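# Close the sliding door fully without slamming it

## Task

Close the sliding door completely while leaving everything else in its original place. Slamming the door in either direction fails the task, and so does the robot toppling or ending up leaning. The door only counts as closed if it stays closed on its own, not because the robot is holding it.

## Robot and tools

ROBOT. A Hello Robot Stretch 4, about 1.6 m tall, with one arm. It has an omni-wheel base (rim within 0.23 m of the base origin), a lift that rides up a mast, a telescoping arm that reaches straight forward, a wrist with yaw, pitch and roll, and a two-finger gripper. There are four cameras on the robot: head_camera (top of the mast, aimed forward and down; turn the base to look elsewhere), head_left_camera and head_right_camera (fisheyes on either side of it, aimed more steeply down, which also show the base and arm), and wrist_camera (behind the fingers, looking along them, with the fingertips near the bottom of its image).

FRAMES. The base frame sits on the floor under the base centre: x forward, y to the left, z up. hand_pose is reported in it and marks a point between the fingers, 0.015 m back from the tips; with all wrist joints at zero its axes line up with the base frame. The printed hand position may be slightly wrong. The odometry frame is where the base frame was when the scene began. Heading is in radians, positive to the left, between -3.142 and 3.142.

execute_actions. Argument "actions": a list holding exactly one action, or empty (an empty list just reports state and images). Optional "cameras": a list of camera names, or "all"; omitted or null means all, [] means none; an unknown name rejects the call. An action contains "base", "joints", or both, plus optional "pace" and "contact_limits"; alternatively it contains only "end_of_arm". Motions in one action begin together but may finish at different times.
- "base": exactly one relative command, measured from where the base last reported itself. {"translate_m": d} drives straight, metres, forward positive, -2 to 2. {"strafe_m": d} slides sideways, metres, left positive, -2 to 2. {"rotate_rad": d} spins in place, radians, counter-clockwise (left) positive, -3.2 to 3.2.
- "joints": absolute targets keyed by name. lift_m 0 to 1.2 m; arm_m 0 to 0.55 m (extension); wrist_yaw_rad -1.134 to 4.276 (0 points forward, positive swings left, 3.14 tucked back, above 3.4 the arm may obstruct); wrist_pitch_rad -1.117 to 4.259 (0 level, 1.57 pointing down); wrist_roll_rad -1.117 to 4.259 (0 keeps fingers at equal height, positive turns clockwise viewed from behind); gripper_m 0 to 0.08 m finger gap. Done tolerances: lift and arm 0.004, yaw and roll 0.02, pitch 0.05, gripper 0.002. Joint targets outside range are clipped and the result notes it; any other bad value or unknown key rejects the call with no motion.
- "pace": "slow", "default", "fast" or "max" (default if absent). Base speeds are 0.1/0.3/0.4/0.6 m/s and 1/2/3/4 rad/s respectively, reduced when the lift is above 0.2 m (down to 0.3 m/s and 1 rad/s at full height).
- "contact_limits": {"arm_m": value}, 0 (gentlest) to 0.75 (firmest), 0.5 if absent; sets how hard the arm may press before it halts.
- "end_of_arm": "enable_torque" re-powers any wrist or gripper motor that shut itself off; it then holds its current position.
A joint or base left out of an action may still be driving toward an earlier target without the status showing it. To unfold the wrist at scene start, send lift_m 0.4 with wrist_yaw_rad 0 together.

wait: "seconds" 0 to 10; commands nothing new and returns the same state and images as an empty action. zoom_image: "camera" and "region" [x0, y0, x1, y1] in pixels of that camera's most recent full image, origin top-left, at most 504 by 504. read_manual: returns only licence texts. finished_scene: "scene" is the current scene's number; it ends the scene irreversibly and reports success, so only call it when the door is shut and stays shut.

RESULTS. base_status and joint_status describe how each motion ended: "done" (for the base, wheels turned the commanded amount even if they slipped), "off_target" (stopped short, may still push), "contact_stop_at_<key>" (met resistance; that part holds or goes slack — a slack lift may sag, slack wheels may roll), "limit_stop_at_<name>" such as own_body (self-collision guard; you can still move away) or tilt (lean over 6 degrees; lift, arm, wheels go slack until upright), "time_out", and "torque_fault" (a wrist or gripper motor overloaded and went limp until enable_torque). After a stop, later motion calls in the same reply are skipped. on_its_own lists things not commanded by this call; "held at" gives the held target. lidar_m: 12 horizontal ranges in metres, 30-degree sectors starting straight ahead and going counter-clockwise (4th left, 7th behind, 10th right); "-" means nothing seen or closer than 0.25 m; glass and thin legs can be missed. wrist_depth_mm: 7x7 grid of median depths, 100 to 2000 mm, row by row from top left. base_odometry counts wheel turns; if turned_by_wheels and turned_by_imu differ by more than about 0.1 rad, the base likely hit or slipped. base_tilt in degrees (forward and right positive) has a small fixed bias. motor_effort is percent of maximum, positive toward higher joint values, with the peak in brackets; a rest value outside its normal range means pushing or loading.

GRIPPER. Close to a gap smaller than the object to grip; "off_target" afterwards suggests something is held. If gripper effort stays beyond about 50, its motor faults and the fingers go limp.

CAUTIONS. Move the door with gentle, controlled motions: slow pace and low arm contact limits so it is not slammed. Avoid hard pushes or pulls, especially with the lift high, which can tip the robot; avoid driving or turning with a heavy load and arm extended beyond 0.2 m. Do not knock anything else out of place or drop things. Pressing the gripper into objects with base or arm moves can fault the wrist. The simulation keeps running while you think, and the robot holds its last command meanwhile.

Each tool is called after ">>>" by a JSON object that holds its "method" and its "body", one argument or row to a line.

## Session

>>> {"method": "execute_actions", "body": {
  "actions": []
}}

Scene clock: 0.00 s.
base_odometry: x=+0.000 y=+0.000 heading=+0.000 (m, m, rad; odometry frame)
turned_by_wheels: +0.000 (rad since the last result)
turned_by_imu: +0.000 (rad since the last result)
base_tilt: forward=-0.1 right=-0.2 (deg)
lidar_m: 1.00 0.81 0.80 0.89 0.92 0.90 1.03 0.90 0.83 0.94 1.91 1.79
base_status: not commanded
joint_positions: lift_m=+0.125 arm_m=-0.002 wrist_yaw_rad=+3.057 wrist_pitch_rad=-0.013 wrist_roll_rad=+0.006 gripper_m=+0.040
joint_status: not commanded
motor_effort: lift_m=+21 arm_m=+0 wrist_yaw_rad=+0 wrist_pitch_rad=-5 wrist_roll_rad=+0 gripper_m=-2 wheel_0=+0 wheel_1=+0 wheel_2=+0 (%)
hand_pose: x=-0.0360 y=+0.1051 z=+0.3057 quat_wxyz=(+0.042, +0.007, +0.003, +0.999) (m; base frame)
wrist_depth_mm: 137 140 1281 1160 976 878 778 / 106 140 1281 1138 991 866 778 / 111 139 1255 1138 976 854 768 / 129 153 1255 1160 960 866 768 / 891 1098 1308 1118 976 854 768 / 917 1042 1229 1098 931 854 768 / 831 - 128 831 105 798 750
pictures: head_camera, head_left_camera, head_right_camera, wrist_camera
Images, in order (width x height): head_camera 420x560, head_left_camera 420x672, head_right_camera 420x672, wrist_camera 616x392.

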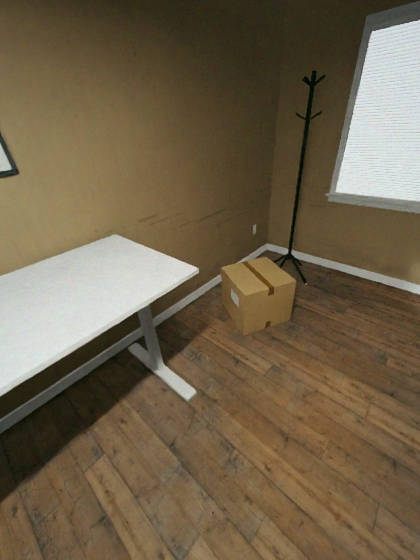

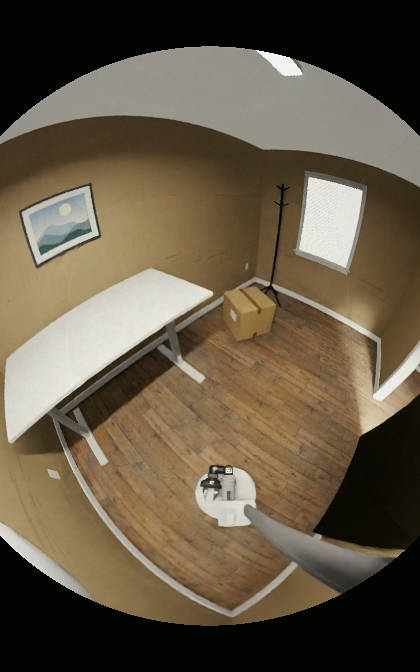

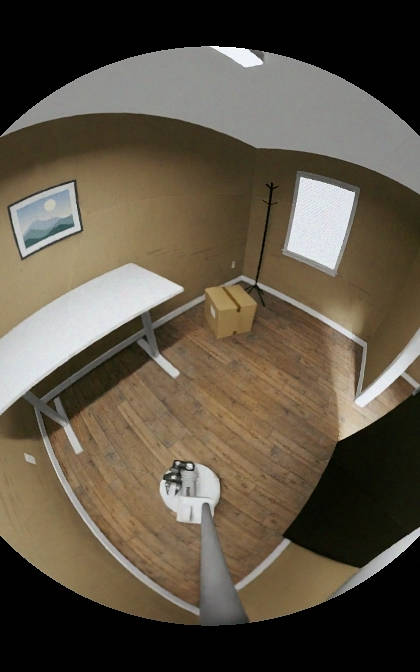

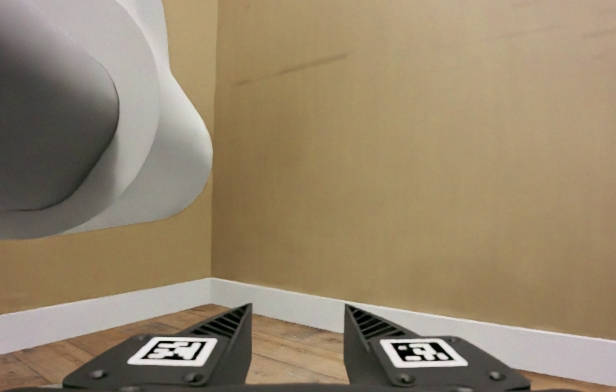

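>>> {"method": "execute_actions", "body": {
  "actions": [
    {"base":{"rotate_rad":-1.3},"joints":{"lift_m":0.4}}
  ]
}}

Scene clock: 2.67 s.
base_odometry: x=+0.000 y=+0.000 heading=-1.299 (m, m, rad; odometry frame)
turned_by_wheels: -1.299 (rad since the last result)
turned_by_imu: -1.314 (rad since the last result)
base_tilt: forward=+0.0 right=-0.1 (deg)
lidar_m: 1.13 2.80 1.62 0.86 0.80 0.83 0.96 0.90 0.95 0.95 0.85 0.85
base_status: done
joint_positions: lift_m=+0.400 arm_m=-0.002 wrist_yaw_rad=+3.057 wrist_pitch_rad=-0.013 wrist_roll_rad=+0.006 gripper_m=+0.040
joint_status: all done
motor_effort: lift_m=+24(29) arm_m=-1(1) wrist_yaw_rad=+1(1) wrist_pitch_rad=-6(7) wrist_roll_rad=+0(1) gripper_m=-2(1) wheel_0=+5(9) wheel_1=+4(9) wheel_2=+3(9) (%)
hand_pose: x=-0.0359 y=+0.1051 z=+0.5807 quat_wxyz=(+0.042, +0.007, +0.003, +0.999) (m; base frame)
wrist_depth_mm: 137 140 1160 1366 1708 1537 1336 / 106 139 1138 1366 1098 854 842 / 112 139 1138 1397 1537 1499 1308 / 129 153 1138 1366 1618 1537 1336 / 866 976 1182 1366 1661 1537 1366 / 866 991 1060 1336 1537 1576 1308 / 878 - 128 1336 106 1464 1308
pictures: head_camera, head_left_camera, head_right_camera, wrist_camera
camera_calibration (this result's frames):
wrist_camera: T_world_to_cam=[[0.111269, 0.993532, 0.0226534, -0.117786], [-0.0465634, 0.027982, -0.998523, 0.634054], [-0.992699, 0.11005, 0.0493758, 0.0687578], [0, 0, 0, 1]] pos_world=[0.110885, 0.0917157, 0.632391]
Images, in order (width x height): head_camera 420x560, head_left_camera 420x672, head_right_camera 420x672, wrist_camera 616x392.

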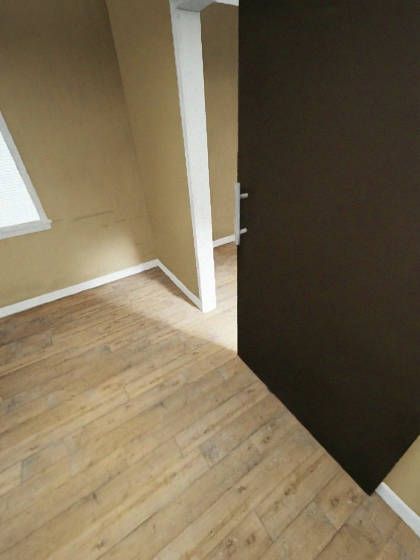

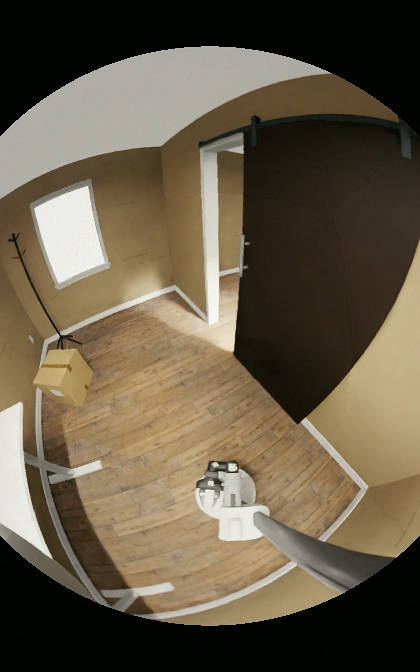

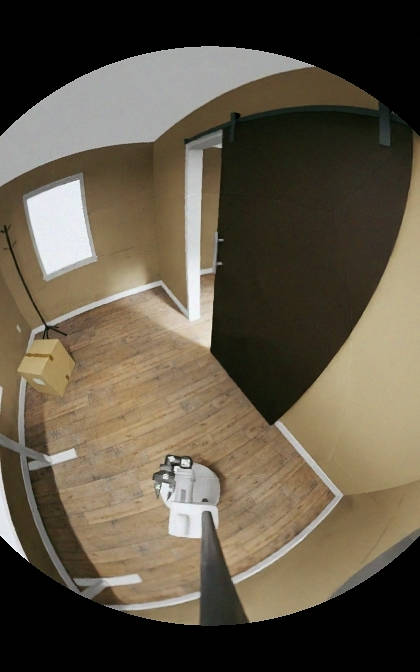

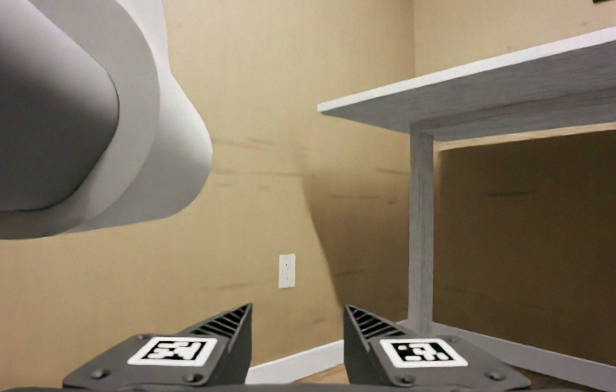

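>>> {"method": "zoom_image", "body": {
  "camera": "head_camera",
  "region": [190, 150, 290, 270]
}}

Region (190, 150, 290, 270) of head_camera's 420x560 image, scaled by 4.200, with more detail than that image has.

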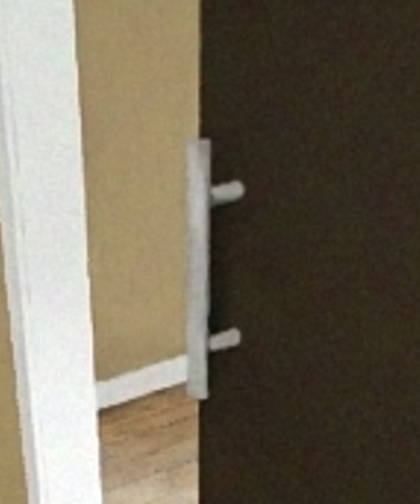

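>>> {"method": "execute_actions", "body": {
  "actions": [
    {"base":{"rotate_rad":-0.958},"joints":{"lift_m":0.94,"wrist_yaw_rad":0,"wrist_pitch_rad":0,"gripper_m":0.08}}
  ],
  "cameras": ["head_camera"]
}}

>>> {"method": "execute_actions", "body": {
  "actions": [
    {"base":{"strafe_m":0.9},"pace":"fast"}
  ]
}}

Scene clock: 9.80 s.
base_odometry: x=+0.000 y=+0.000 heading=-2.256 (m, m, rad; odometry frame)
turned_by_wheels: -0.957 (rad since the last result)
turned_by_imu: -0.969 (rad since the last result)
base_tilt: forward=+0.0 right=-0.1 (deg)
lidar_m: 0.84 0.87 1.23 2.83 1.10 0.84 0.81 0.85 0.95 0.91 0.95 0.94
base_status: done
joint_positions: lift_m=+0.940 arm_m=-0.002 wrist_yaw_rad=+0.000 wrist_pitch_rad=+0.003 wrist_roll_rad=+0.006 gripper_m=+0.080
joint_status: all done
motor_effort: lift_m=+24(29) arm_m=-1(1) wrist_yaw_rad=+0(5) wrist_pitch_rad=-6(7) wrist_roll_rad=-1(0) gripper_m=+1(0) wheel_0=+5(8) wheel_1=+4(9) wheel_2=+3(8) (%)
hand_pose: x=+0.3813 y=-0.0874 z=+1.1174 quat_wxyz=(+1.000, +0.003, +0.001, +0.000) (m; base frame)
wrist_depth_mm: 597 603 676 676 676 676 676 / 609 609 676 668 668 683 676 / 609 609 668 668 676 676 676 / 597 603 668 676 668 668 676 / 603 609 676 668 683 676 676 / 609 603 668 676 676 668 676 / - 103 676 668 151 - -
pictures: head_camera
Images, in order (width x height): head_camera 420x560.

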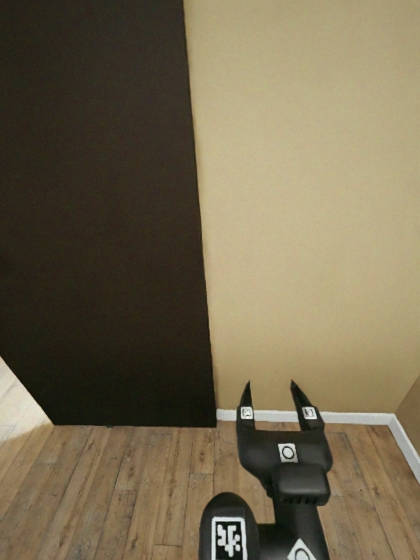

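Scene clock: 13.50 s.
base_odometry: x=+0.697 y=-0.570 heading=-2.256 (m, m, rad; odometry frame)
turned_by_wheels: +0.000 (rad since the last result)
turned_by_imu: -0.004 (rad since the last result)
base_tilt: forward=-0.1 right=+0.1 (deg)
lidar_m: 0.84 1.23 1.39 1.93 1.02 0.97 0.79 0.82 1.16 1.80 1.29 0.90
base_status: done
joint_positions: lift_m=+0.940 arm_m=-0.002 wrist_yaw_rad=+0.000 wrist_pitch_rad=+0.003 wrist_roll_rad=+0.006 gripper_m=+0.080
joint_status: not commanded
motor_effort: lift_m=+24(24) arm_m=+0(1) wrist_yaw_rad=+0(1) wrist_pitch_rad=-6(6) wrist_roll_rad=-1(1) gripper_m=+1(2) wheel_0=+0(11) wheel_1=+0(12) wheel_2=+1(5) (%)
hand_pose: x=+0.3812 y=-0.0874 z=+1.1174 quat_wxyz=(+1.000, +0.003, +0.001, +0.000) (m; base frame)
wrist_depth_mm: - - 634 627 640 634 640 / - - 634 640 634 634 634 / - - 634 640 640 634 640 / - - 634 634 640 640 640 / - - 634 634 634 640 640 / - - 640 634 634 634 640 / - 103 634 634 151 - -
pictures: head_camera, head_left_camera, head_right_camera, wrist_camera
camera_calibration (this result's frames):
wrist_camera: T_world_to_cam=[[-0.026251, -0.999389, 0.0230732, -0.107309], [0.0330674, -0.0239367, -0.999166, 1.16057], [0.999108, -0.0254662, 0.0336756, -0.276093], [0, 0, 0, 1]] pos_world=[0.234653, -0.0864942, 1.17138]
Images, in order (width x height): head_camera 420x560, head_left_camera 420x672, head_right_camera 420x672, wrist_camera 616x392.

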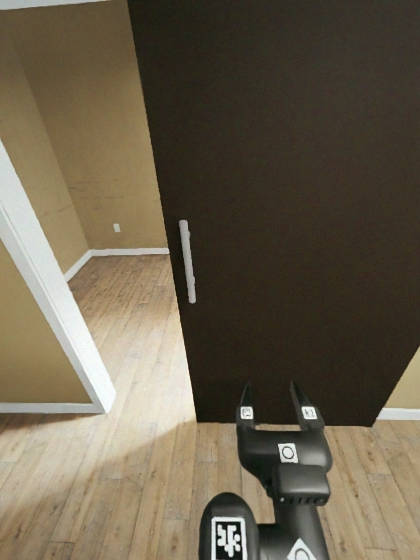

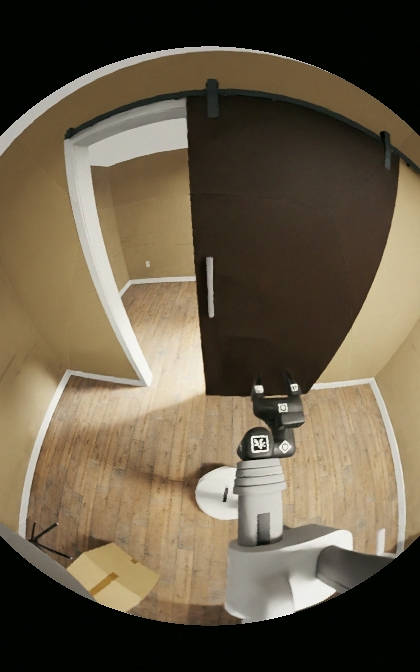

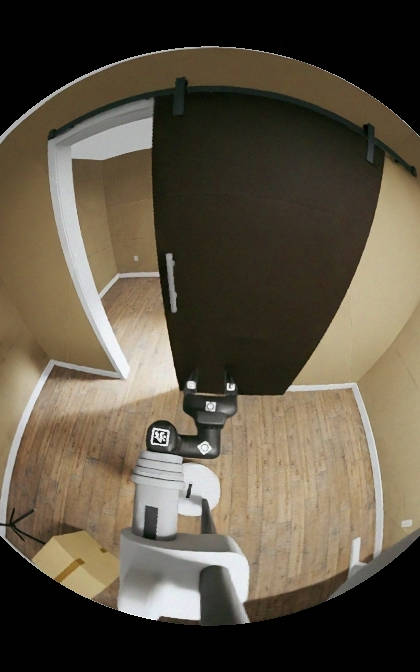

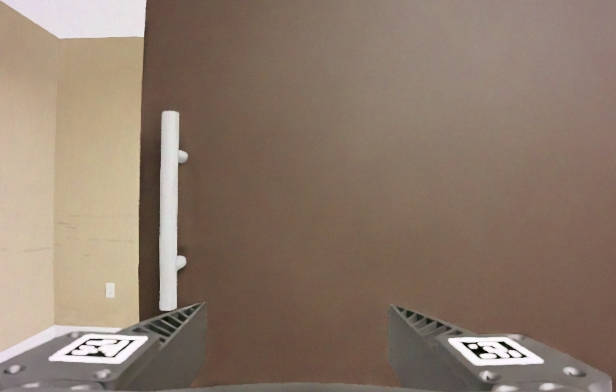

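>>> {"method": "execute_actions", "body": {
  "actions": [
    {"base":{"strafe_m":0.195},"joints":{"lift_m":0.97,"arm_m":0.15}}
  ],
  "cameras": []
}}

>>> {"method": "execute_actions", "body": {
  "actions": [
    {"base":{"translate_m":0.18}}
  ],
  "cameras": ["wrist_camera","head_camera"]
}}

Scene clock: 17.03 s.
base_odometry: x=+0.848 y=-0.693 heading=-2.256 (m, m, rad; odometry frame)
turned_by_wheels: +0.000 (rad since the last result)
turned_by_imu: -0.002 (rad since the last result)
base_tilt: forward=+0.0 right=-0.1 (deg)
lidar_m: 0.82 1.11 1.40 1.72 0.92 0.89 1.18 0.85 1.19 2.00 1.23 0.90
base_status: done
joint_positions: lift_m=+0.970 arm_m=+0.149 wrist_yaw_rad=+0.000 wrist_pitch_rad=+0.003 wrist_roll_rad=+0.006 gripper_m=+0.080
joint_status: all done
motor_effort: lift_m=+24(25) arm_m=+7(9) wrist_yaw_rad=-1(1) wrist_pitch_rad=-6(7) wrist_roll_rad=-1(1) gripper_m=+0(1) wheel_0=-1(12) wheel_1=+1(11) wheel_2=+1(1) (%)
hand_pose: x=+0.5323 y=-0.0874 z=+1.1474 quat_wxyz=(+1.000, +0.003, +0.001, +0.000) (m; base frame)
wrist_depth_mm: - - - 492 492 492 492 / - - - 496 496 496 496 / - - - 492 488 496 492 / - - - 496 496 492 492 / - - - 488 496 492 496 / - - - 492 492 492 492 / - 103 492 492 151 - -
pictures: none
No camera images: the call's "cameras" was empty. Leave "cameras" out to get every camera's image.

Scene clock: 19.00 s.
base_odometry: x=+0.734 y=-0.832 heading=-2.256 (m, m, rad; odometry frame)
turned_by_wheels: +0.001 (rad since the last result)
turned_by_imu: -0.001 (rad since the last result)
base_tilt: forward=+0.0 right=+0.2 (deg)
lidar_m: 0.63 0.95 1.12 1.73 1.71 1.04 1.08 1.02 1.41 2.00 0.97 0.71
base_status: done
joint_positions: lift_m=+0.970 arm_m=+0.149 wrist_yaw_rad=+0.000 wrist_pitch_rad=+0.003 wrist_roll_rad=+0.006 gripper_m=+0.080
joint_status: not commanded
motor_effort: lift_m=+24(24) arm_m=+7(7) wrist_yaw_rad=+0(0) wrist_pitch_rad=-6(6) wrist_roll_rad=-1(1) gripper_m=+2(1) wheel_0=+4(9) wheel_1=+1(7) wheel_2=+2(9) (%)
hand_pose: x=+0.5324 y=-0.0874 z=+1.1474 quat_wxyz=(+1.000, +0.003, +0.001, +0.000) (m; base frame)
wrist_depth_mm: - - 314 314 314 315 315 / - - 312 312 315 317 315 / - - 315 312 315 315 317 / - - 315 315 315 315 315 / - - 314 314 315 315 317 / - - 315 314 315 315 317 / - 103 314 314 151 - -
pictures: head_camera, wrist_camera
camera_calibration (this result's frames):
wrist_camera: T_world_to_cam=[[-0.0262667, -0.999389, 0.0230734, -0.10403], [0.0330537, -0.023937, -0.999167, 1.18555], [0.999108, -0.0254821, 0.0336623, -0.428063], [0, 0, 0, 1]] pos_world=[0.385762, -0.0864953, 1.20138]
Images, in order (width x height): head_camera 420x560, wrist_camera 616x392.

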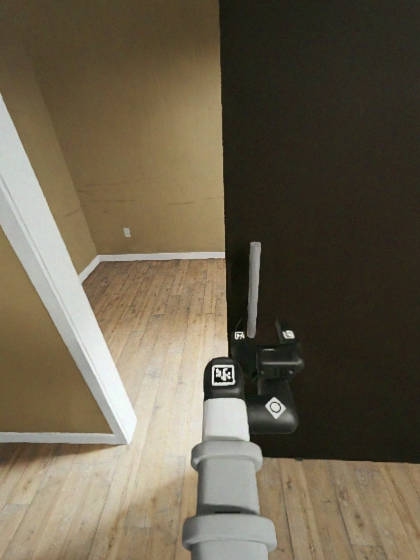

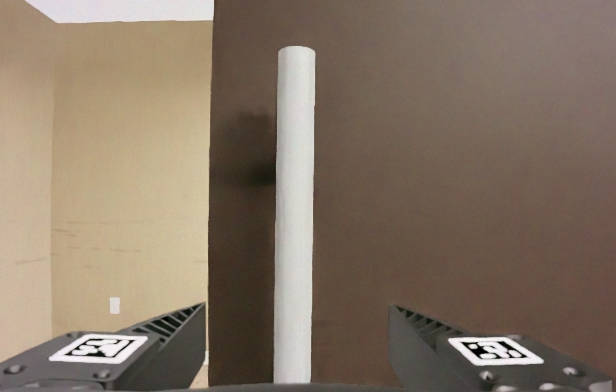

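>>> {"method": "execute_actions", "body": {
  "actions": [
    {"joints":{"arm_m":0.255},"contact_limits":{"arm_m":0.2}}
  ],
  "cameras": ["wrist_camera","head_camera"]
}}

Scene clock: 21.03 s.
base_odometry: x=+0.734 y=-0.832 heading=-2.256 (m, m, rad; odometry frame)
turned_by_wheels: +0.000 (rad since the last result)
turned_by_imu: -0.001 (rad since the last result)
base_tilt: forward=+0.1 right=+0.1 (deg)
lidar_m: 0.63 0.96 1.12 1.73 1.69 1.03 1.08 1.01 1.43 2.01 0.97 0.72
base_status: not commanded
joint_positions: lift_m=+0.970 arm_m=+0.254 wrist_yaw_rad=+0.000 wrist_pitch_rad=+0.003 wrist_roll_rad=+0.006 gripper_m=+0.080
joint_status: all done
motor_effort: lift_m=+24(24) arm_m=+7(8) wrist_yaw_rad=+0(0) wrist_pitch_rad=-6(5) wrist_roll_rad=+0(0) gripper_m=+3(1) wheel_0=+4(4) wheel_1=+1(1) wheel_2=+2(2) (%)
contact_limits: arm_m 0.2
hand_pose: x=+0.6373 y=-0.0874 z=+1.1474 quat_wxyz=(+1.000, +0.003, +0.001, +0.000) (m; base frame)
wrist_depth_mm: - - 209 144 210 211 211 / - - 209 145 211 211 212 / - - 210 145 211 211 211 / - - 211 145 210 211 211 / - - 211 144 211 211 211 / - - 210 144 211 211 211 / - 103 210 144 151 - -
pictures: head_camera, wrist_camera
camera_calibration (this result's frames):
wrist_camera: T_world_to_cam=[[-0.0261307, -0.999392, 0.0230735, -0.10133], [0.0330559, -0.0239326, -0.999167, 1.18208], [0.999112, -0.0253463, 0.0336612, -0.532941], [0, 0, 0, 1]] pos_world=[0.490745, -0.0864863, 1.20138]
Images, in order (width x height): head_camera 420x560, wrist_camera 616x392.

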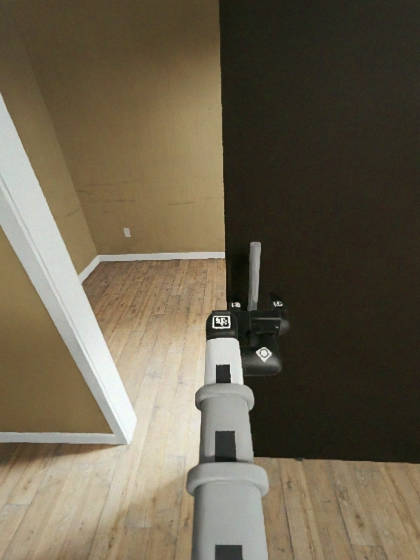

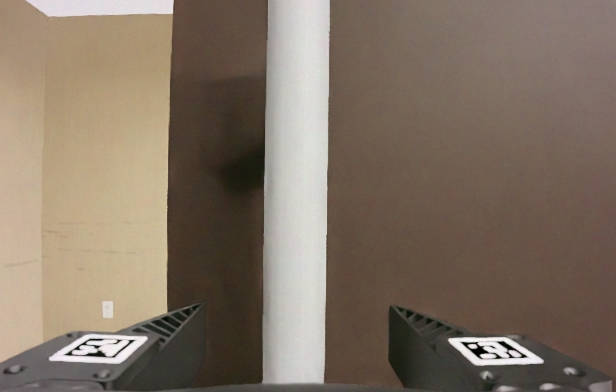

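>>> {"method": "execute_actions", "body": {
  "actions": [
    {"joints":{"arm_m":0.27},"contact_limits":{"arm_m":0.2}}
  ],
  "cameras": []
}}

>>> {"method": "execute_actions", "body": {
  "actions": [
    {"base":{"strafe_m":0.5},"pace":"slow"}
  ]
}}

Scene clock: 23.07 s.
base_odometry: x=+0.734 y=-0.832 heading=-2.256 (m, m, rad; odometry frame)
turned_by_wheels: +0.000 (rad since the last result)
turned_by_imu: -0.001 (rad since the last result)
base_tilt: forward=-0.1 right=+0.1 (deg)
lidar_m: 0.62 0.94 1.10 1.72 1.72 1.02 1.10 1.02 1.44 2.01 0.96 0.73
base_status: not commanded
joint_positions: lift_m=+0.970 arm_m=+0.269 wrist_yaw_rad=+0.000 wrist_pitch_rad=+0.003 wrist_roll_rad=+0.006 gripper_m=+0.080
joint_status: all done
motor_effort: lift_m=+24(24) arm_m=+7(8) wrist_yaw_rad=-1(1) wrist_pitch_rad=-7(7) wrist_roll_rad=-1(0) gripper_m=+1(1) wheel_0=+4(4) wheel_1=+1(1) wheel_2=+1(1) (%)
contact_limits: arm_m 0.2
hand_pose: x=+0.6523 y=-0.0874 z=+1.1474 quat_wxyz=(+1.000, +0.003, +0.001, +0.000) (m; base frame)
wrist_depth_mm: - - 195 128 196 196 196 / - - 195 129 195 196 197 / - - 195 129 196 196 197 / - - 195 129 195 196 196 / - - 195 129 195 196 196 / - - 195 128 195 196 197 / - 103 195 128 151 - -
pictures: none
No camera images: the call's "cameras" was empty. Leave "cameras" out to get every camera's image.

Scene clock: 29.23 s.
base_odometry: x=+1.121 y=-1.149 heading=-2.256 (m, m, rad; odometry frame)
turned_by_wheels: -0.001 (rad since the last result)
turned_by_imu: -0.041 (rad since the last result)
base_tilt: forward=-0.1 right=+0.1 (deg)
lidar_m: 0.64 0.79 1.08 1.22 1.25 1.36 0.87 1.09 1.37 2.52 1.00 0.71
base_status: done
joint_positions: lift_m=+0.970 arm_m=+0.270 wrist_yaw_rad=-0.004 wrist_pitch_rad=+0.003 wrist_roll_rad=+0.006 gripper_m=+0.080
joint_status: not commanded
motor_effort: lift_m=+24(24) arm_m=+1(7) wrist_yaw_rad=+11(55) wrist_pitch_rad=-7(8) wrist_roll_rad=+0(0) gripper_m=+1(1) wheel_0=-8(31) wheel_1=+2(10) wheel_2=-2(9) (%)
hand_pose: x=+0.6530 y=-0.0883 z=+1.1473 quat_wxyz=(+1.000, +0.003, +0.001, -0.002) (m; base frame)
wrist_depth_mm: 263 - 190 191 126 197 199 / 264 - 191 191 127 197 199 / 260 - 190 191 127 196 198 / 262 - 190 191 126 196 199 / 263 - 190 191 126 197 199 / 267 - 190 191 126 197 199 / - 103 190 191 124 - -
pictures: head_camera, head_left_camera, head_right_camera, wrist_camera
camera_calibration (this result's frames):
wrist_camera: T_world_to_cam=[[-0.0304028, -0.999271, 0.0230802, -0.0990353], [0.0326901, -0.0240725, -0.999176, 1.18172], [0.999003, -0.0296232, 0.0333982, -0.54864], [0, 0, 0, 1]] pos_world=[0.506451, -0.0867686, 1.20136]
Images, in order (width x height): head_camera 420x560, head_left_camera 420x672, head_right_camera 420x672, wrist_camera 616x392.

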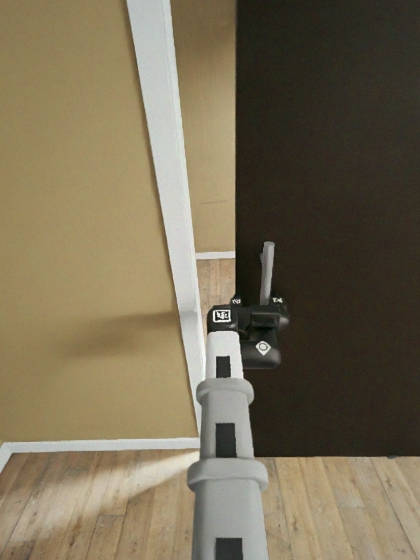

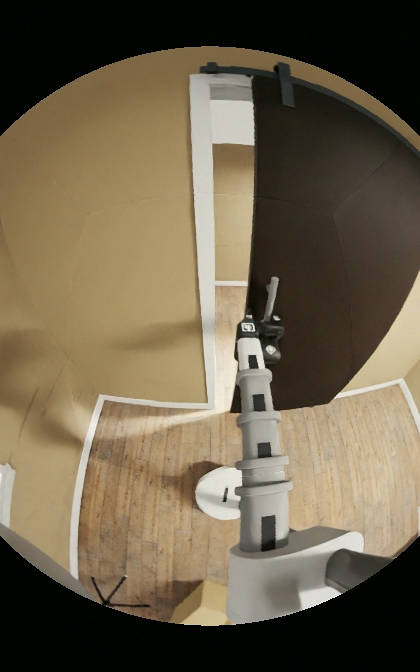

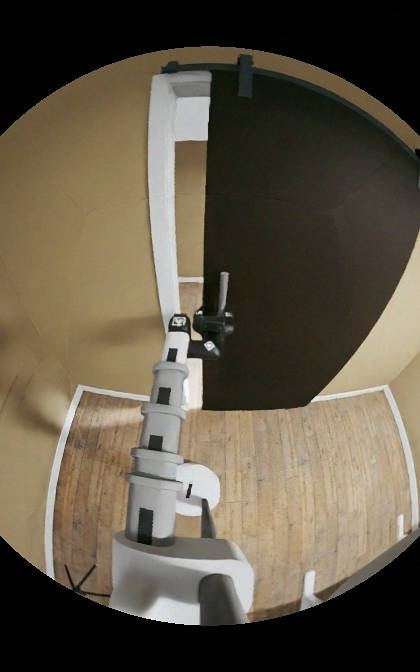

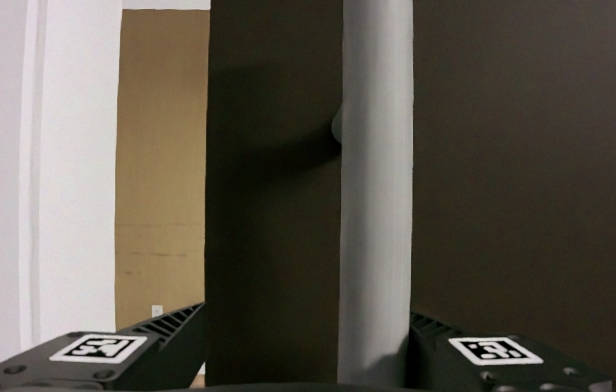

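>>> {"method": "execute_actions", "body": {
  "actions": [
    {"base":{"rotate_rad":0.04},"pace":"slow"}
  ],
  "cameras": []
}}

>>> {"method": "execute_actions", "body": {
  "actions": [
    {"base":{"strafe_m":0.12},"pace":"slow"}
  ]
}}

Scene clock: 31.17 s.
base_odometry: x=+1.120 y=-1.149 heading=-2.217 (m, m, rad; odometry frame)
turned_by_wheels: +0.039 (rad since the last result)
turned_by_imu: +0.029 (rad since the last result)
base_tilt: forward=-0.1 right=+0.0 (deg)
lidar_m: 0.63 0.79 1.11 1.22 1.28 1.20 0.87 1.25 1.43 2.51 0.96 0.70
base_status: done
joint_positions: lift_m=+0.970 arm_m=+0.270 wrist_yaw_rad=+0.000 wrist_pitch_rad=+0.003 wrist_roll_rad=+0.006 gripper_m=+0.080
joint_status: not commanded
motor_effort: lift_m=+24(24) arm_m=+1(1) wrist_yaw_rad=+0(76) wrist_pitch_rad=-7(8) wrist_roll_rad=-1(1) gripper_m=+0(2) wheel_0=-4(24) wheel_1=-1(12) wheel_2=-1(19) (%)
hand_pose: x=+0.6533 y=-0.0874 z=+1.1473 quat_wxyz=(+1.000, +0.003, +0.001, +0.000) (m; base frame)
wrist_depth_mm: 236 334 186 186 120 187 189 / 237 338 186 186 120 187 188 / 238 342 186 186 119 188 188 / 239 343 186 186 119 188 188 / 238 345 186 186 119 187 188 / 240 319 186 186 119 187 188 / - 103 185 186 118 - -
pictures: none
No camera images: the call's "cameras" was empty. Leave "cameras" out to get every camera's image.

Scene clock: 33.50 s.
base_odometry: x=+1.216 y=-1.221 heading=-2.218 (m, m, rad; odometry frame)
turned_by_wheels: -0.001 (rad since the last result)
turned_by_imu: -0.022 (rad since the last result)
base_tilt: forward=+0.0 right=+0.2 (deg)
lidar_m: 0.62 0.77 1.09 1.09 1.12 1.40 0.86 1.05 1.42 2.64 1.00 0.70
base_status: done
joint_positions: lift_m=+0.970 arm_m=+0.270 wrist_yaw_rad=-0.004 wrist_pitch_rad=+0.003 wrist_roll_rad=+0.006 gripper_m=+0.080
joint_status: not commanded
motor_effort: lift_m=+25(24) arm_m=+1(1) wrist_yaw_rad=+13(40) wrist_pitch_rad=-6(7) wrist_roll_rad=+0(1) gripper_m=-1(1) wheel_0=-14(31) wheel_1=-1(5) wheel_2=-4(6) (%)
hand_pose: x=+0.6530 y=-0.0883 z=+1.1474 quat_wxyz=(+1.000, +0.003, +0.001, -0.002) (m; base frame)
wrist_depth_mm: 245 235 183 185 118 189 191 / 244 236 183 185 118 189 191 / 245 236 183 185 118 189 191 / 245 235 183 185 118 189 190 / 245 235 183 185 119 190 191 / 245 235 183 184 119 189 191 / - 103 183 185 117 - -
pictures: head_camera, head_left_camera, head_right_camera, wrist_camera
camera_calibration (this result's frames):
wrist_camera: T_world_to_cam=[[-0.0306691, -0.999263, 0.0230741, -0.0989109], [0.0328951, -0.0240816, -0.999169, 1.18162], [0.998988, -0.0298845, 0.0336094, -0.54888], [0, 0, 0, 1]] pos_world=[0.506421, -0.0867857, 1.20137]
Images, in order (width x height): head_camera 420x560, head_left_camera 420x672, head_right_camera 420x672, wrist_camera 616x392.

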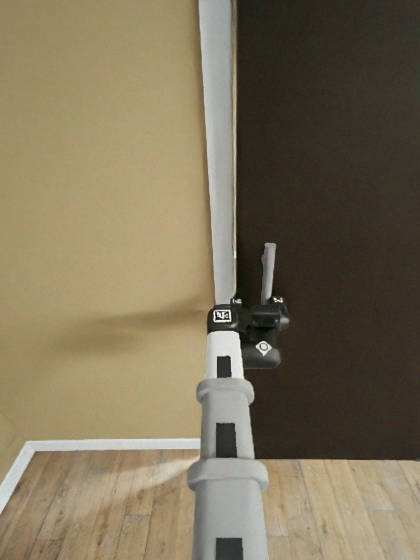

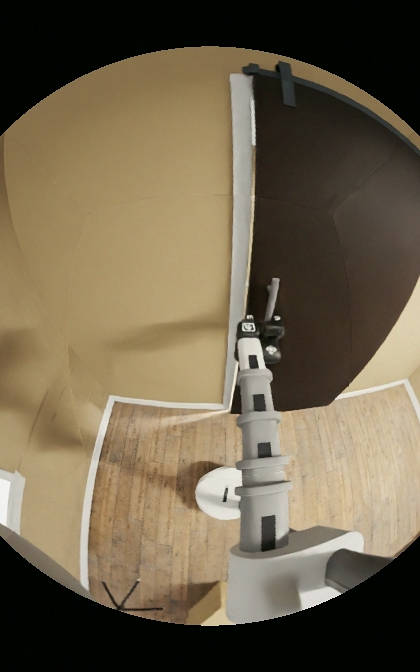

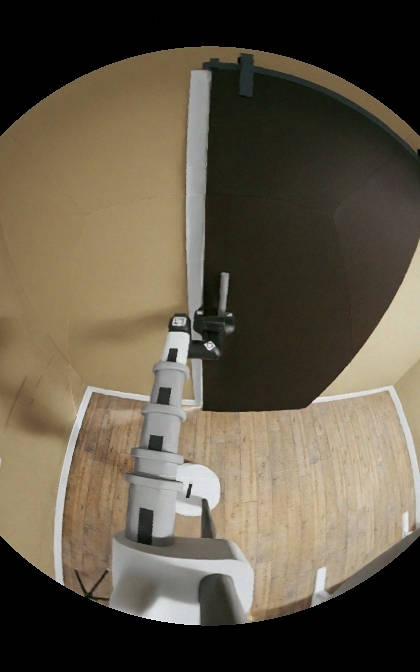

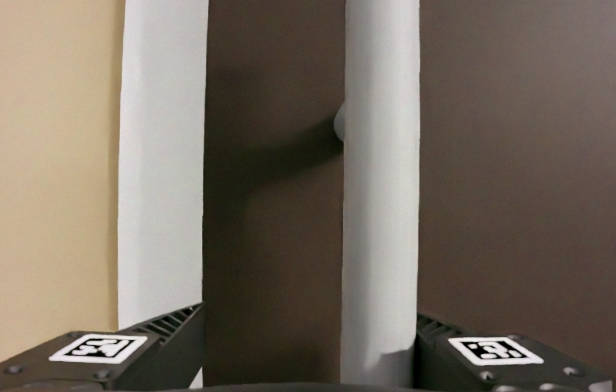

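>>> {"method": "zoom_image", "body": {
  "camera": "head_left_camera",
  "region": [200, 45, 320, 135]
}}

Region (200, 45, 320, 135) of head_left_camera's 420x672 image, scaled by 4.200, with more detail than that image has; it fills the top 378 rows of this view, and the rest is white.

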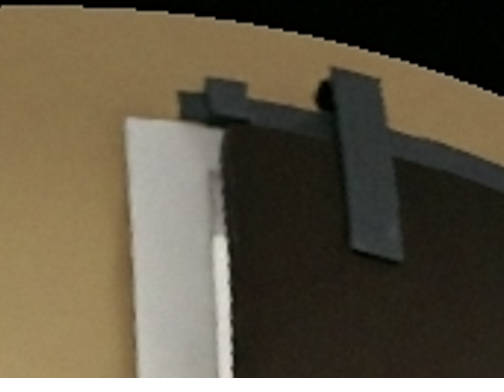

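>>> {"method": "execute_actions", "body": {
  "actions": [
    {"base":{"strafe_m":0.05},"pace":"slow"}
  ],
  "cameras": ["head_left_camera","wrist_camera"]
}}

>>> {"method": "zoom_image", "body": {
  "camera": "head_left_camera",
  "region": [200, 45, 320, 135]
}}

Scene clock: 36.57 s.
base_odometry: x=+1.256 y=-1.251 heading=-2.218 (m, m, rad; odometry frame)
turned_by_wheels: +0.000 (rad since the last result)
turned_by_imu: -0.006 (rad since the last result)
base_tilt: forward=+0.1 right=+0.1 (deg)
lidar_m: 0.63 0.78 1.06 1.06 1.08 1.28 0.86 1.04 1.42 2.69 1.00 0.69
base_status: done
joint_positions: lift_m=+0.970 arm_m=+0.270 wrist_yaw_rad=+0.000 wrist_pitch_rad=+0.003 wrist_roll_rad=+0.006 gripper_m=+0.080
joint_status: not commanded
motor_effort: lift_m=+24(24) arm_m=+1(1) wrist_yaw_rad=+1(33) wrist_pitch_rad=-6(7) wrist_roll_rad=-1(1) gripper_m=+0(1) wheel_0=-4(31) wheel_1=+3(5) wheel_2=-2(5) (%)
hand_pose: x=+0.6534 y=-0.0875 z=+1.1473 quat_wxyz=(+1.000, +0.003, +0.001, +0.000) (m; base frame)
wrist_depth_mm: 243 247 183 185 119 189 190 / 244 247 183 185 119 189 190 / 245 247 183 185 119 189 190 / 244 246 184 185 119 189 190 / 244 248 183 185 118 189 190 / 244 248 183 185 118 189 190 / - 103 183 185 118 - -
pictures: head_left_camera, wrist_camera
camera_calibration (this result's frames):
wrist_camera: T_world_to_cam=[[-0.0265234, -0.999382, 0.0230786, -0.100743], [0.0328574, -0.0239458, -0.999173, 1.18165], [0.999108, -0.0257431, 0.0334722, -0.548782], [0, 0, 0, 1]] pos_world=[0.506795, -0.0865126, 1.20136]
Images, in order (width x height): head_left_camera 420x672, wrist_camera 616x392.

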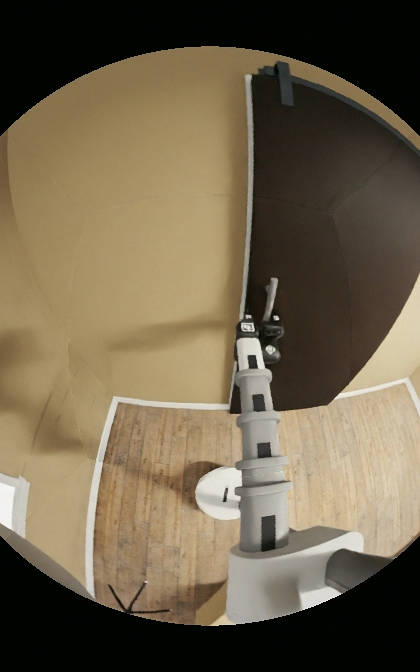

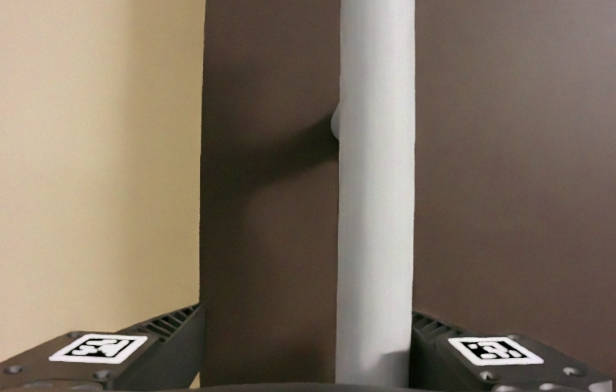

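Region (200, 45, 320, 135) of head_left_camera's 420x672 image, scaled by 4.200, with more detail than that image has; it fills the top 378 rows of this view, and the rest is white.

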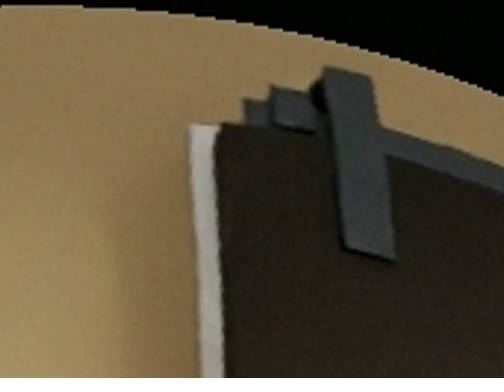

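>>> {"method": "execute_actions", "body": {
  "actions": [
    {"base":{"strafe_m":0.015},"pace":"slow"}
  ],
  "cameras": ["head_left_camera","wrist_camera"]
}}

>>> {"method": "zoom_image", "body": {
  "camera": "head_left_camera",
  "region": [200, 45, 320, 135]
}}

Scene clock: 38.07 s.
base_odometry: x=+1.267 y=-1.260 heading=-2.221 (m, m, rad; odometry frame)
turned_by_wheels: -0.003 (rad since the last result)
turned_by_imu: -0.004 (rad since the last result)
base_tilt: forward=+0.1 right=-0.1 (deg)
lidar_m: 0.63 0.78 1.06 1.02 1.07 1.27 0.86 1.01 1.38 2.69 0.98 0.70
base_status: done
joint_positions: lift_m=+0.970 arm_m=+0.270 wrist_yaw_rad=-0.010 wrist_pitch_rad=+0.003 wrist_roll_rad=+0.006 gripper_m=+0.080
joint_status: not commanded
on_its_own: wrist_yaw_rad is at rest, and its effort (+28) is outside its rest range (-13 to +13)
motor_effort: lift_m=+24(24) arm_m=+1(1) wrist_yaw_rad=+28(28) wrist_pitch_rad=-7(7) wrist_roll_rad=-1(1) gripper_m=+1(1) wheel_0=-24(23) wheel_1=-5(5) wheel_2=-5(6) (%)
hand_pose: x=+0.6525 y=-0.0895 z=+1.1473 quat_wxyz=(+1.000, +0.003, +0.001, -0.005) (m; base frame)
wrist_depth_mm: 242 245 183 185 119 191 194 / 242 245 183 185 119 191 193 / 241 246 183 185 119 191 193 / 241 245 183 185 119 191 194 / 242 244 183 185 119 190 193 / 242 245 183 185 120 191 193 / - 103 182 185 118 104 -
pictures: head_left_camera, wrist_camera
camera_calibration (this result's frames):
wrist_camera: T_world_to_cam=[[-0.0359546, -0.999087, 0.0230785, -0.0965861], [0.0325313, -0.0242513, -0.999176, 1.18179], [0.998824, -0.0351742, 0.0333736, -0.548548], [0, 0, 0, 1]] pos_world=[0.505985, -0.0871327, 1.20136]
Images, in order (width x height): head_left_camera 420x672, wrist_camera 616x392.

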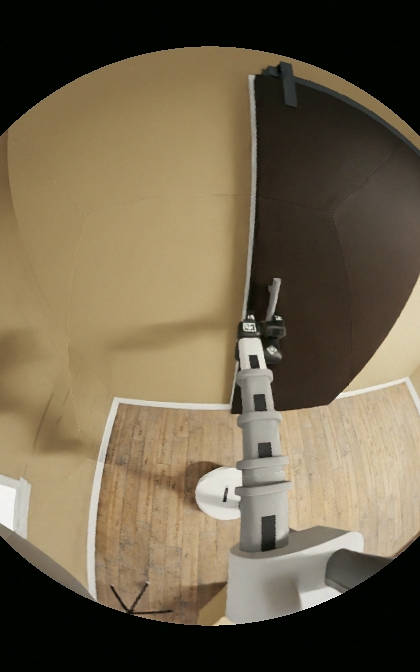

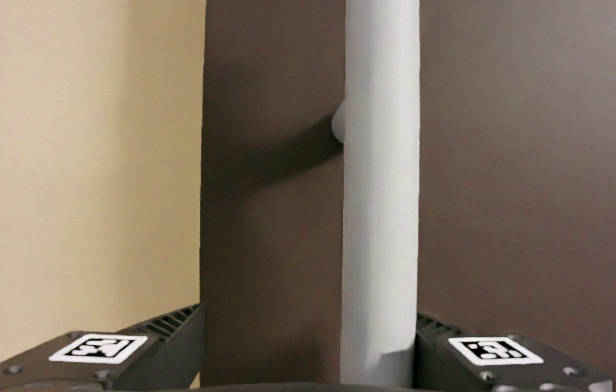

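Region (200, 45, 320, 135) of head_left_camera's 420x672 image, scaled by 4.200, with more detail than that image has; it fills the top 378 rows of this view, and the rest is white.

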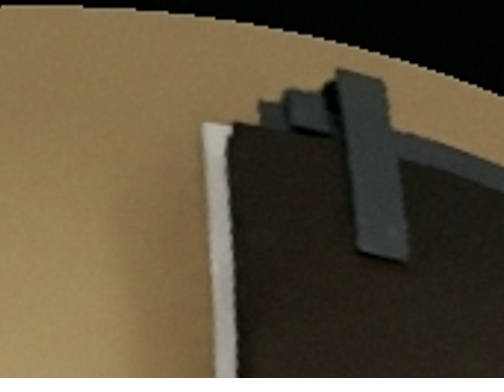

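>>> {"method": "execute_actions", "body": {
  "actions": [
    {"base":{"strafe_m":0.015},"pace":"slow"}
  ],
  "cameras": ["head_left_camera"]
}}

>>> {"method": "zoom_image", "body": {
  "camera": "head_left_camera",
  "region": [200, 45, 320, 135]
}}

Scene clock: 39.63 s.
base_odometry: x=+1.278 y=-1.269 heading=-2.224 (m, m, rad; odometry frame)
turned_by_wheels: -0.003 (rad since the last result)
turned_by_imu: -0.035 (rad since the last result)
base_tilt: forward=+0.0 right=-0.1 (deg)
lidar_m: 0.64 0.77 1.02 1.01 1.01 1.27 0.86 0.98 1.41 2.72 1.02 0.72
base_status: done
joint_positions: lift_m=+0.970 arm_m=+0.270 wrist_yaw_rad=-0.013 wrist_pitch_rad=+0.003 wrist_roll_rad=+0.006 gripper_m=+0.080
joint_status: not commanded
on_its_own: wrist_yaw_rad is at rest, and its effort (+39) is outside its rest range (-13 to +13)
motor_effort: lift_m=+24(24) arm_m=+0(1) wrist_yaw_rad=+39(39) wrist_pitch_rad=-7(8) wrist_roll_rad=+0(0) gripper_m=+0(0) wheel_0=-26(29) wheel_1=-5(9) wheel_2=-7(7) (%)
hand_pose: x=+0.6523 y=-0.0903 z=+1.1473 quat_wxyz=(+1.000, +0.003, +0.001, -0.007) (m; base frame)
wrist_depth_mm: 234 239 181 183 119 193 198 / 234 239 181 183 118 193 198 / 234 239 181 183 118 194 198 / 234 240 180 183 118 194 198 / 234 238 180 183 119 194 197 / 234 239 179 183 119 194 198 / - 103 180 183 117 104 -
pictures: head_left_camera
Images, in order (width x height): head_left_camera 420x672.

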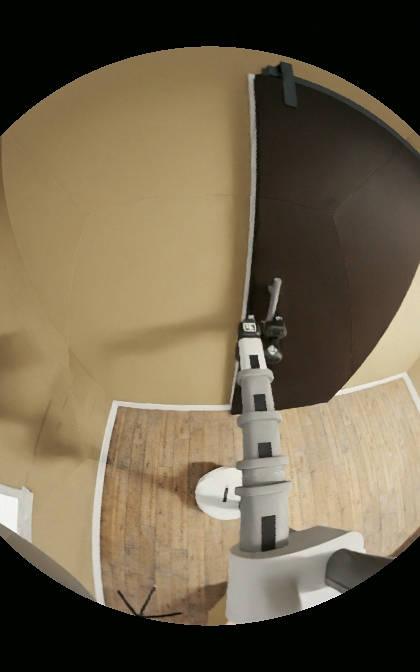

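Region (200, 45, 320, 135) of head_left_camera's 420x672 image, scaled by 4.200, with more detail than that image has; it fills the top 378 rows of this view, and the rest is white.

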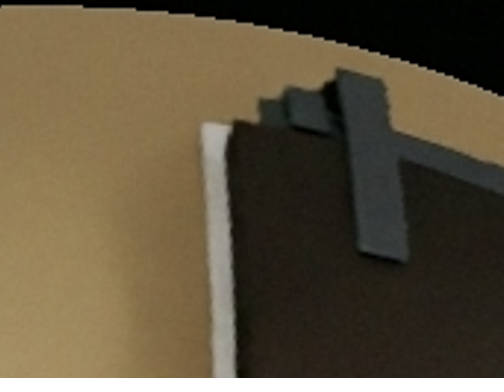

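>>> {"method": "execute_actions", "body": {
  "actions": [
    {"base":{"strafe_m":-0.025},"pace":"slow"}
  ],
  "cameras": ["wrist_camera"]
}}

>>> {"method": "execute_actions", "body": {
  "actions": [
    {"joints":{"arm_m":0.05}}
  ]
}}

Scene clock: 41.60 s.
base_odometry: x=+1.259 y=-1.254 heading=-2.224 (m, m, rad; odometry frame)
turned_by_wheels: +0.000 (rad since the last result)
turned_by_imu: +0.000 (rad since the last result)
base_tilt: forward=-0.2 right=-0.1 (deg)
lidar_m: 0.62 0.78 1.02 1.03 1.04 1.37 0.86 0.99 1.41 2.69 1.02 0.69
base_status: done
joint_positions: lift_m=+0.970 arm_m=+0.270 wrist_yaw_rad=+0.000 wrist_pitch_rad=+0.003 wrist_roll_rad=+0.006 gripper_m=+0.080
joint_status: not commanded
motor_effort: lift_m=+24(25) arm_m=+1(0) wrist_yaw_rad=+0(39) wrist_pitch_rad=-7(7) wrist_roll_rad=-1(1) gripper_m=-1(1) wheel_0=+5(25) wheel_1=-2(13) wheel_2=-2(5) (%)
hand_pose: x=+0.6534 y=-0.0875 z=+1.1473 quat_wxyz=(+1.000, +0.003, +0.001, +0.000) (m; base frame)
wrist_depth_mm: 236 241 180 181 186 190 193 / 237 241 180 126 187 190 193 / 237 242 180 124 186 190 193 / 237 240 179 123 186 190 193 / 236 240 180 122 186 190 193 / 237 239 179 121 153 190 193 / - 103 180 121 121 - -
pictures: wrist_camera
camera_calibration (this result's frames):
wrist_camera: T_world_to_cam=[[-0.0264962, -0.999383, 0.0230775, -0.100752], [0.0328957, -0.0239448, -0.999172, 1.18163], [0.999108, -0.0257151, 0.0335098, -0.548889], [0, 0, 0, 1]] pos_world=[0.506859, -0.0865107, 1.20137]
Images, in order (width x height): wrist_camera 616x392.

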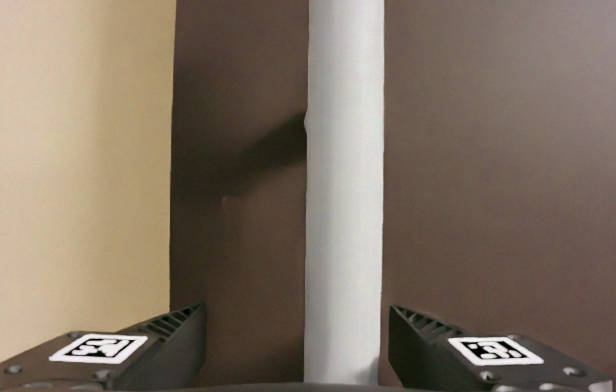

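Scene clock: 43.37 s.
base_odometry: x=+1.259 y=-1.254 heading=-2.224 (m, m, rad; odometry frame)
turned_by_wheels: +0.000 (rad since the last result)
turned_by_imu: -0.001 (rad since the last result)
base_tilt: forward=-0.1 right=+0.1 (deg)
lidar_m: 0.61 0.76 1.02 1.03 1.05 1.37 0.87 0.98 1.41 2.69 1.02 0.73
base_status: not commanded
joint_positions: lift_m=+0.970 arm_m=+0.051 wrist_yaw_rad=+0.000 wrist_pitch_rad=+0.003 wrist_roll_rad=+0.006 gripper_m=+0.080
joint_status: all done
motor_effort: lift_m=+24(24) arm_m=-7(8) wrist_yaw_rad=+0(0) wrist_pitch_rad=-6(7) wrist_roll_rad=+0(1) gripper_m=+1(0) wheel_0=+5(5) wheel_1=-2(2) wheel_2=-2(2) (%)
hand_pose: x=+0.4348 y=-0.0874 z=+1.1474 quat_wxyz=(+1.000, +0.003, +0.001, +0.000) (m; base frame)
wrist_depth_mm: 442 452 455 404 407 415 424 / 442 449 459 402 407 415 424 / 442 452 455 399 413 418 421 / 445 452 459 399 410 415 424 / 442 452 455 399 407 418 427 / 445 449 449 399 407 415 424 / - 103 399 402 151 - -
pictures: head_camera, head_left_camera, head_right_camera, wrist_camera
camera_calibration (this result's frames):
wrist_camera: T_world_to_cam=[[-0.0264477, -0.999384, 0.023075, -0.106552], [0.0329944, -0.0239432, -0.999169, 1.18879], [0.999106, -0.0256643, 0.0336073, -0.330582], [0, 0, 0, 1]] pos_world=[0.288245, -0.0865073, 1.20137]
Images, in order (width x height): head_camera 420x560, head_left_camera 420x672, head_right_camera 420x672, wrist_camera 616x392.

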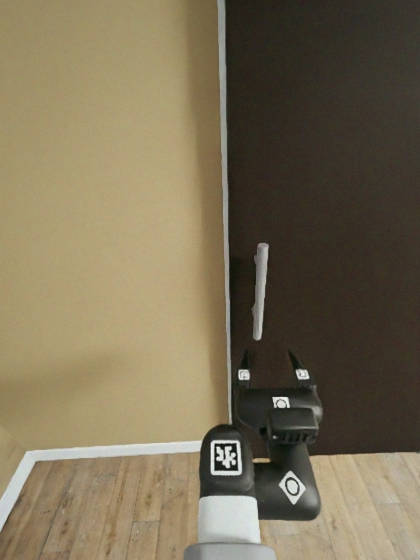

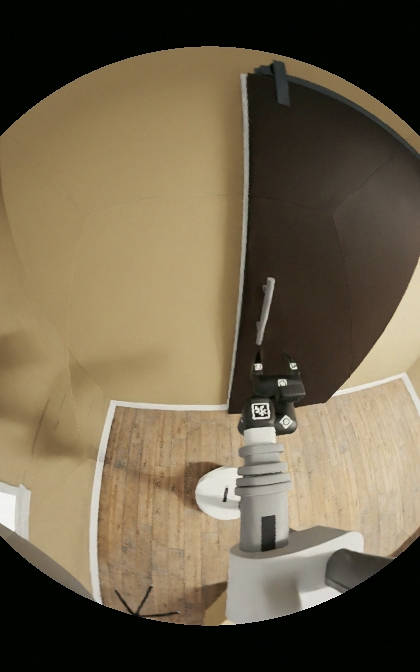

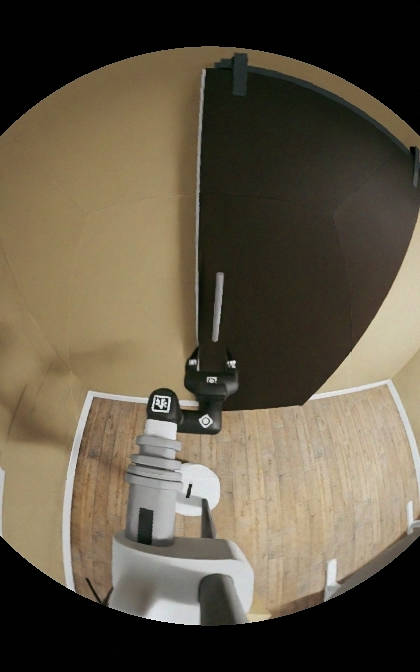

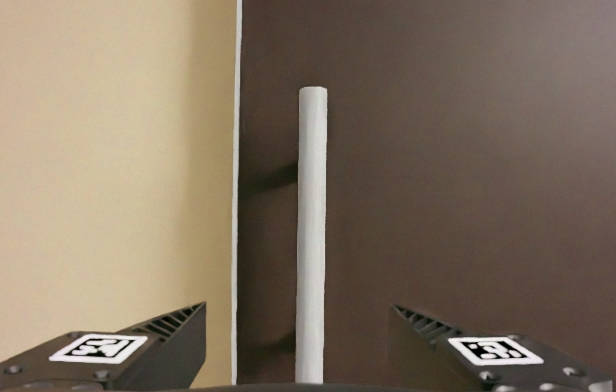

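>>> {"method": "finished_scene", "body": {
  "scene": 1
}}

The scene is finished: the task was done.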